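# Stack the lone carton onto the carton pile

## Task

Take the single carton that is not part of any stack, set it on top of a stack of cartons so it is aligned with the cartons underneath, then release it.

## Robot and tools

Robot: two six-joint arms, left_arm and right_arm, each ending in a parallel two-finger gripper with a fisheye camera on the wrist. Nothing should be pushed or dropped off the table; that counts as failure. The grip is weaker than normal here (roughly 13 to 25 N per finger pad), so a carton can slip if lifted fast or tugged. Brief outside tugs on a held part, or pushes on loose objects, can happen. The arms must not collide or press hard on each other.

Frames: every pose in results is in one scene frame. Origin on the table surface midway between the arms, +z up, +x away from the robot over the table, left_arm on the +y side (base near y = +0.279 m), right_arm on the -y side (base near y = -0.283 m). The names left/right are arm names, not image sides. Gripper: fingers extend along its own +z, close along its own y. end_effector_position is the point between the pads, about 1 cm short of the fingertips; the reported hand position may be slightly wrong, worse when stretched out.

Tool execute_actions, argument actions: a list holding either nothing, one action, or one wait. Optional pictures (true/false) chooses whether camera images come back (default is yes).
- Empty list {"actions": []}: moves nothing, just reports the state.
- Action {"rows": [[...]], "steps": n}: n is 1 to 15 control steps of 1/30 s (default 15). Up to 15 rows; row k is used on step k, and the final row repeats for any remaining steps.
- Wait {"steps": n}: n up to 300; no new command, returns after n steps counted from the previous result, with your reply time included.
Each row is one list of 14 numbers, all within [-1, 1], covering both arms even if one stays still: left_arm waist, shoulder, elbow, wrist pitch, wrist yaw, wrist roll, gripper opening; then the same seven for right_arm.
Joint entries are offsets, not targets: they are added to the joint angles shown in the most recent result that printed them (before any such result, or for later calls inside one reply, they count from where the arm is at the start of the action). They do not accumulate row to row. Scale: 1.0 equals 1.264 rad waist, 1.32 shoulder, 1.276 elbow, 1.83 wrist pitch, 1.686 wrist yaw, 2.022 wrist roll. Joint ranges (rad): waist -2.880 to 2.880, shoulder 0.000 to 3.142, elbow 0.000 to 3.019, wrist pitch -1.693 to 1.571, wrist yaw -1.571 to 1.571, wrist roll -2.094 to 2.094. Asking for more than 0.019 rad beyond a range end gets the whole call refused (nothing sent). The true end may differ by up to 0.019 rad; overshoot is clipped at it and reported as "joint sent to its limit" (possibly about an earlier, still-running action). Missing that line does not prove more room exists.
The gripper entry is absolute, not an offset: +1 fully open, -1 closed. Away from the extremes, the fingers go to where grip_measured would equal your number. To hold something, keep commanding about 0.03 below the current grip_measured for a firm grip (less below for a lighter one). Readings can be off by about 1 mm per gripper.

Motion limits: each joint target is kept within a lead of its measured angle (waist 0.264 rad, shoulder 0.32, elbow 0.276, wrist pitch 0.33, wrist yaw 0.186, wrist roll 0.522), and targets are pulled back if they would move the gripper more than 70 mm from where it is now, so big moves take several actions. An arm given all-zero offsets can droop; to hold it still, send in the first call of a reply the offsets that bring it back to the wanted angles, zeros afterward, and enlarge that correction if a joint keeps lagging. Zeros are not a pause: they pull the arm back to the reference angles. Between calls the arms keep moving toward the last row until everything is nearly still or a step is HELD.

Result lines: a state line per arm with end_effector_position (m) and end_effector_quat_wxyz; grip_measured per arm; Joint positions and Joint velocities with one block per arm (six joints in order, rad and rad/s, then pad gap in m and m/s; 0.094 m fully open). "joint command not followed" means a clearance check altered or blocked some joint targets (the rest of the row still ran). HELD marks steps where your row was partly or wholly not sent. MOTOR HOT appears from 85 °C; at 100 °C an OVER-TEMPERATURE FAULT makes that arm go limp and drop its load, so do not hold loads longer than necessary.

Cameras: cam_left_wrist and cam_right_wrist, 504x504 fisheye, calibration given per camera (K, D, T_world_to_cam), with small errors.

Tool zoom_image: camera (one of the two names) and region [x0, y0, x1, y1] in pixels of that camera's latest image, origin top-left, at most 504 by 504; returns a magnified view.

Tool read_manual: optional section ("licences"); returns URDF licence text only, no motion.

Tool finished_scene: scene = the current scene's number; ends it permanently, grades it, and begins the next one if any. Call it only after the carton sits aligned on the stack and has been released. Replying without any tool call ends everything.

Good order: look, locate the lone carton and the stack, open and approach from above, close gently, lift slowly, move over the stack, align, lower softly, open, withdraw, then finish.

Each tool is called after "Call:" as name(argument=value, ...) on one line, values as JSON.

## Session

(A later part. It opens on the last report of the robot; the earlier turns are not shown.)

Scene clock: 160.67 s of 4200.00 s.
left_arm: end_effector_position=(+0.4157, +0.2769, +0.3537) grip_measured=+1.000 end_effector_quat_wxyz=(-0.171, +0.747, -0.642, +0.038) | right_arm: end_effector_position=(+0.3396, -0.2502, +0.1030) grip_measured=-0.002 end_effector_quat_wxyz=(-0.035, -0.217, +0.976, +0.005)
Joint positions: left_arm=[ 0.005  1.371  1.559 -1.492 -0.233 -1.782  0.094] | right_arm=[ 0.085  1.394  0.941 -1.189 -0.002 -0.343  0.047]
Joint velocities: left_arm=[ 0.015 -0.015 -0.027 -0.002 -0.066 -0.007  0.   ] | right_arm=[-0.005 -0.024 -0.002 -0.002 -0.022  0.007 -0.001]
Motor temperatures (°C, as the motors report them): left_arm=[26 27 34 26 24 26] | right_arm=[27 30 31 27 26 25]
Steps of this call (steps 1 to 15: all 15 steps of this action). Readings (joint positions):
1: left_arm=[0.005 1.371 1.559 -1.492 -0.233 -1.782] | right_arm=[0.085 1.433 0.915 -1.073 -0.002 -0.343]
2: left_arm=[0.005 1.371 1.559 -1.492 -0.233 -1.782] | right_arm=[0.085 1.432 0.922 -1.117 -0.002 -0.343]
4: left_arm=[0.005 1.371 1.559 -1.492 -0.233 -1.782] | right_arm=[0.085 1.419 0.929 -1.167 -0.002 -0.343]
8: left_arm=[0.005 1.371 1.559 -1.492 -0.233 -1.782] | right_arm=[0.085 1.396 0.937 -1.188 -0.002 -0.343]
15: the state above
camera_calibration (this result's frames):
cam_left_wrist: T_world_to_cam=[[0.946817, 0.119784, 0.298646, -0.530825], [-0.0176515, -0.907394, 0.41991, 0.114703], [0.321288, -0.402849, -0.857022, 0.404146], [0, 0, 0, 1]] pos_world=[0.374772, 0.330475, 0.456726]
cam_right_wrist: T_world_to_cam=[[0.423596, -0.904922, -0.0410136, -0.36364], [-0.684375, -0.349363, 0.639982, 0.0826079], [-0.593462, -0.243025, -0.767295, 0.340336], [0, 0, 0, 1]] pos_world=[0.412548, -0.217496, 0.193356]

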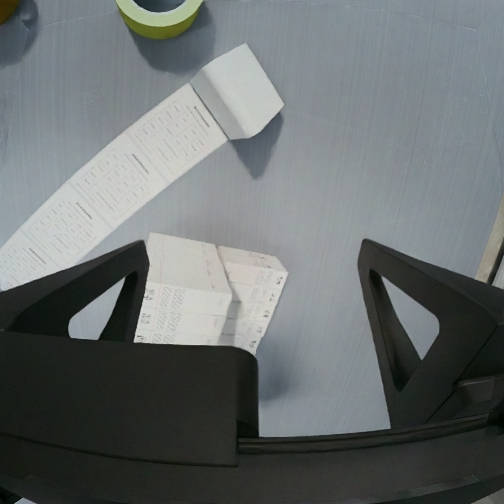

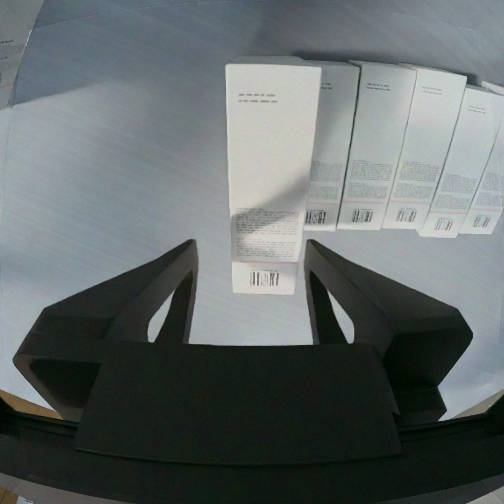

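Call:
execute_actions(actions=[{"rows": [[0,0,0,0,0,0,1,0,0,0.13,-0.03,0,0,0.3]], "steps": 15}])

Scene clock: 164.97 s of 4200.00 s.
left_arm: end_effector_position=(+0.4157, +0.2769, +0.3537) grip_measured=+1.000 end_effector_quat_wxyz=(-0.171, +0.747, -0.642, +0.038) | right_arm: end_effector_position=(+0.3768, -0.2467, +0.1442) grip_measured=+0.298 end_effector_quat_wxyz=(+0.001, -0.217, +0.976, +0.001)
Joint positions: left_arm=[ 0.005  1.371  1.559 -1.492 -0.233 -1.782  0.094] | right_arm=[ 0.085  1.4    1.066 -1.236 -0.002 -0.343  0.061]
Joint velocities: left_arm=[ 0.015 -0.005 -0.002 -0.022 -0.022 -0.066  0.   ] | right_arm=[-0.005 -0.005  0.002 -0.017 -0.081 -0.037 -0.   ]
Motor temperatures (°C, as the motors report them): left_arm=[26 27 34 26 24 26] | right_arm=[27 30 32 27 26 25]
Steps of this call (steps 1 to 15: the robot went on to your last target; steps 16 to 90: nothing new was sent; then 0.80 s passed at rest; steps 91 to 105: all 15 steps of this action). Readings (joint positions):
91: left_arm=[0.005 1.371 1.559 -1.492 -0.233 -1.782] | right_arm=[0.085 1.395 0.949 -1.199 -0.002 -0.343]
92: left_arm=[0.005 1.371 1.559 -1.492 -0.233 -1.782] | right_arm=[0.085 1.398 0.966 -1.217 -0.002 -0.343]
94: left_arm=[0.005 1.371 1.559 -1.492 -0.233 -1.782] | right_arm=[0.085 1.400 1.008 -1.232 -0.002 -0.343]
98: left_arm=[0.005 1.371 1.559 -1.492 -0.233 -1.782] | right_arm=[0.085 1.400 1.064 -1.233 -0.002 -0.343]
105: the state above
camera_calibration (this result's frames):
cam_left_wrist: T_world_to_cam=[[0.946817, 0.119784, 0.298646, -0.530825], [-0.0176515, -0.907394, 0.41991, 0.114703], [0.321288, -0.402849, -0.857022, 0.404146], [0, 0, 0, 1]] pos_world=[0.374772, 0.330475, 0.456726]
cam_right_wrist: T_world_to_cam=[[0.425667, -0.904727, -0.0166657, -0.378737], [-0.728425, -0.353529, 0.586868, 0.106096], [-0.536847, -0.237671, -0.809511, 0.380893], [0, 0, 0, 1]] pos_world=[0.44298, -0.214618, 0.239761]

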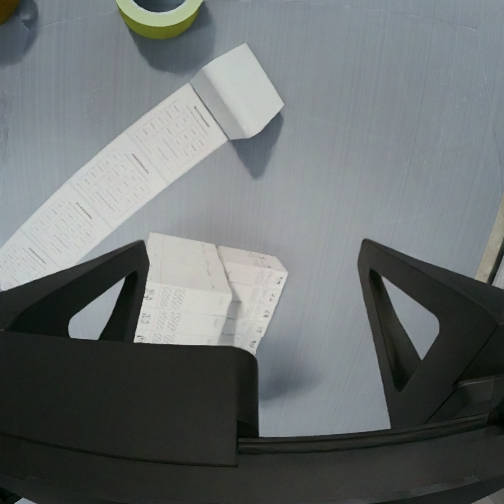

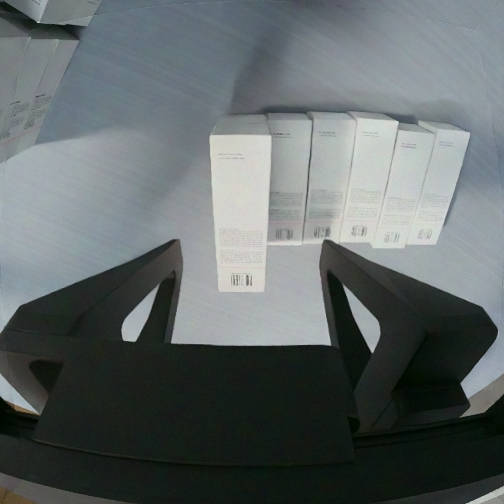

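The carton still looks lined up with the stack.

Call:
finished_scene(scene=2)

The scene is finished: the task was done.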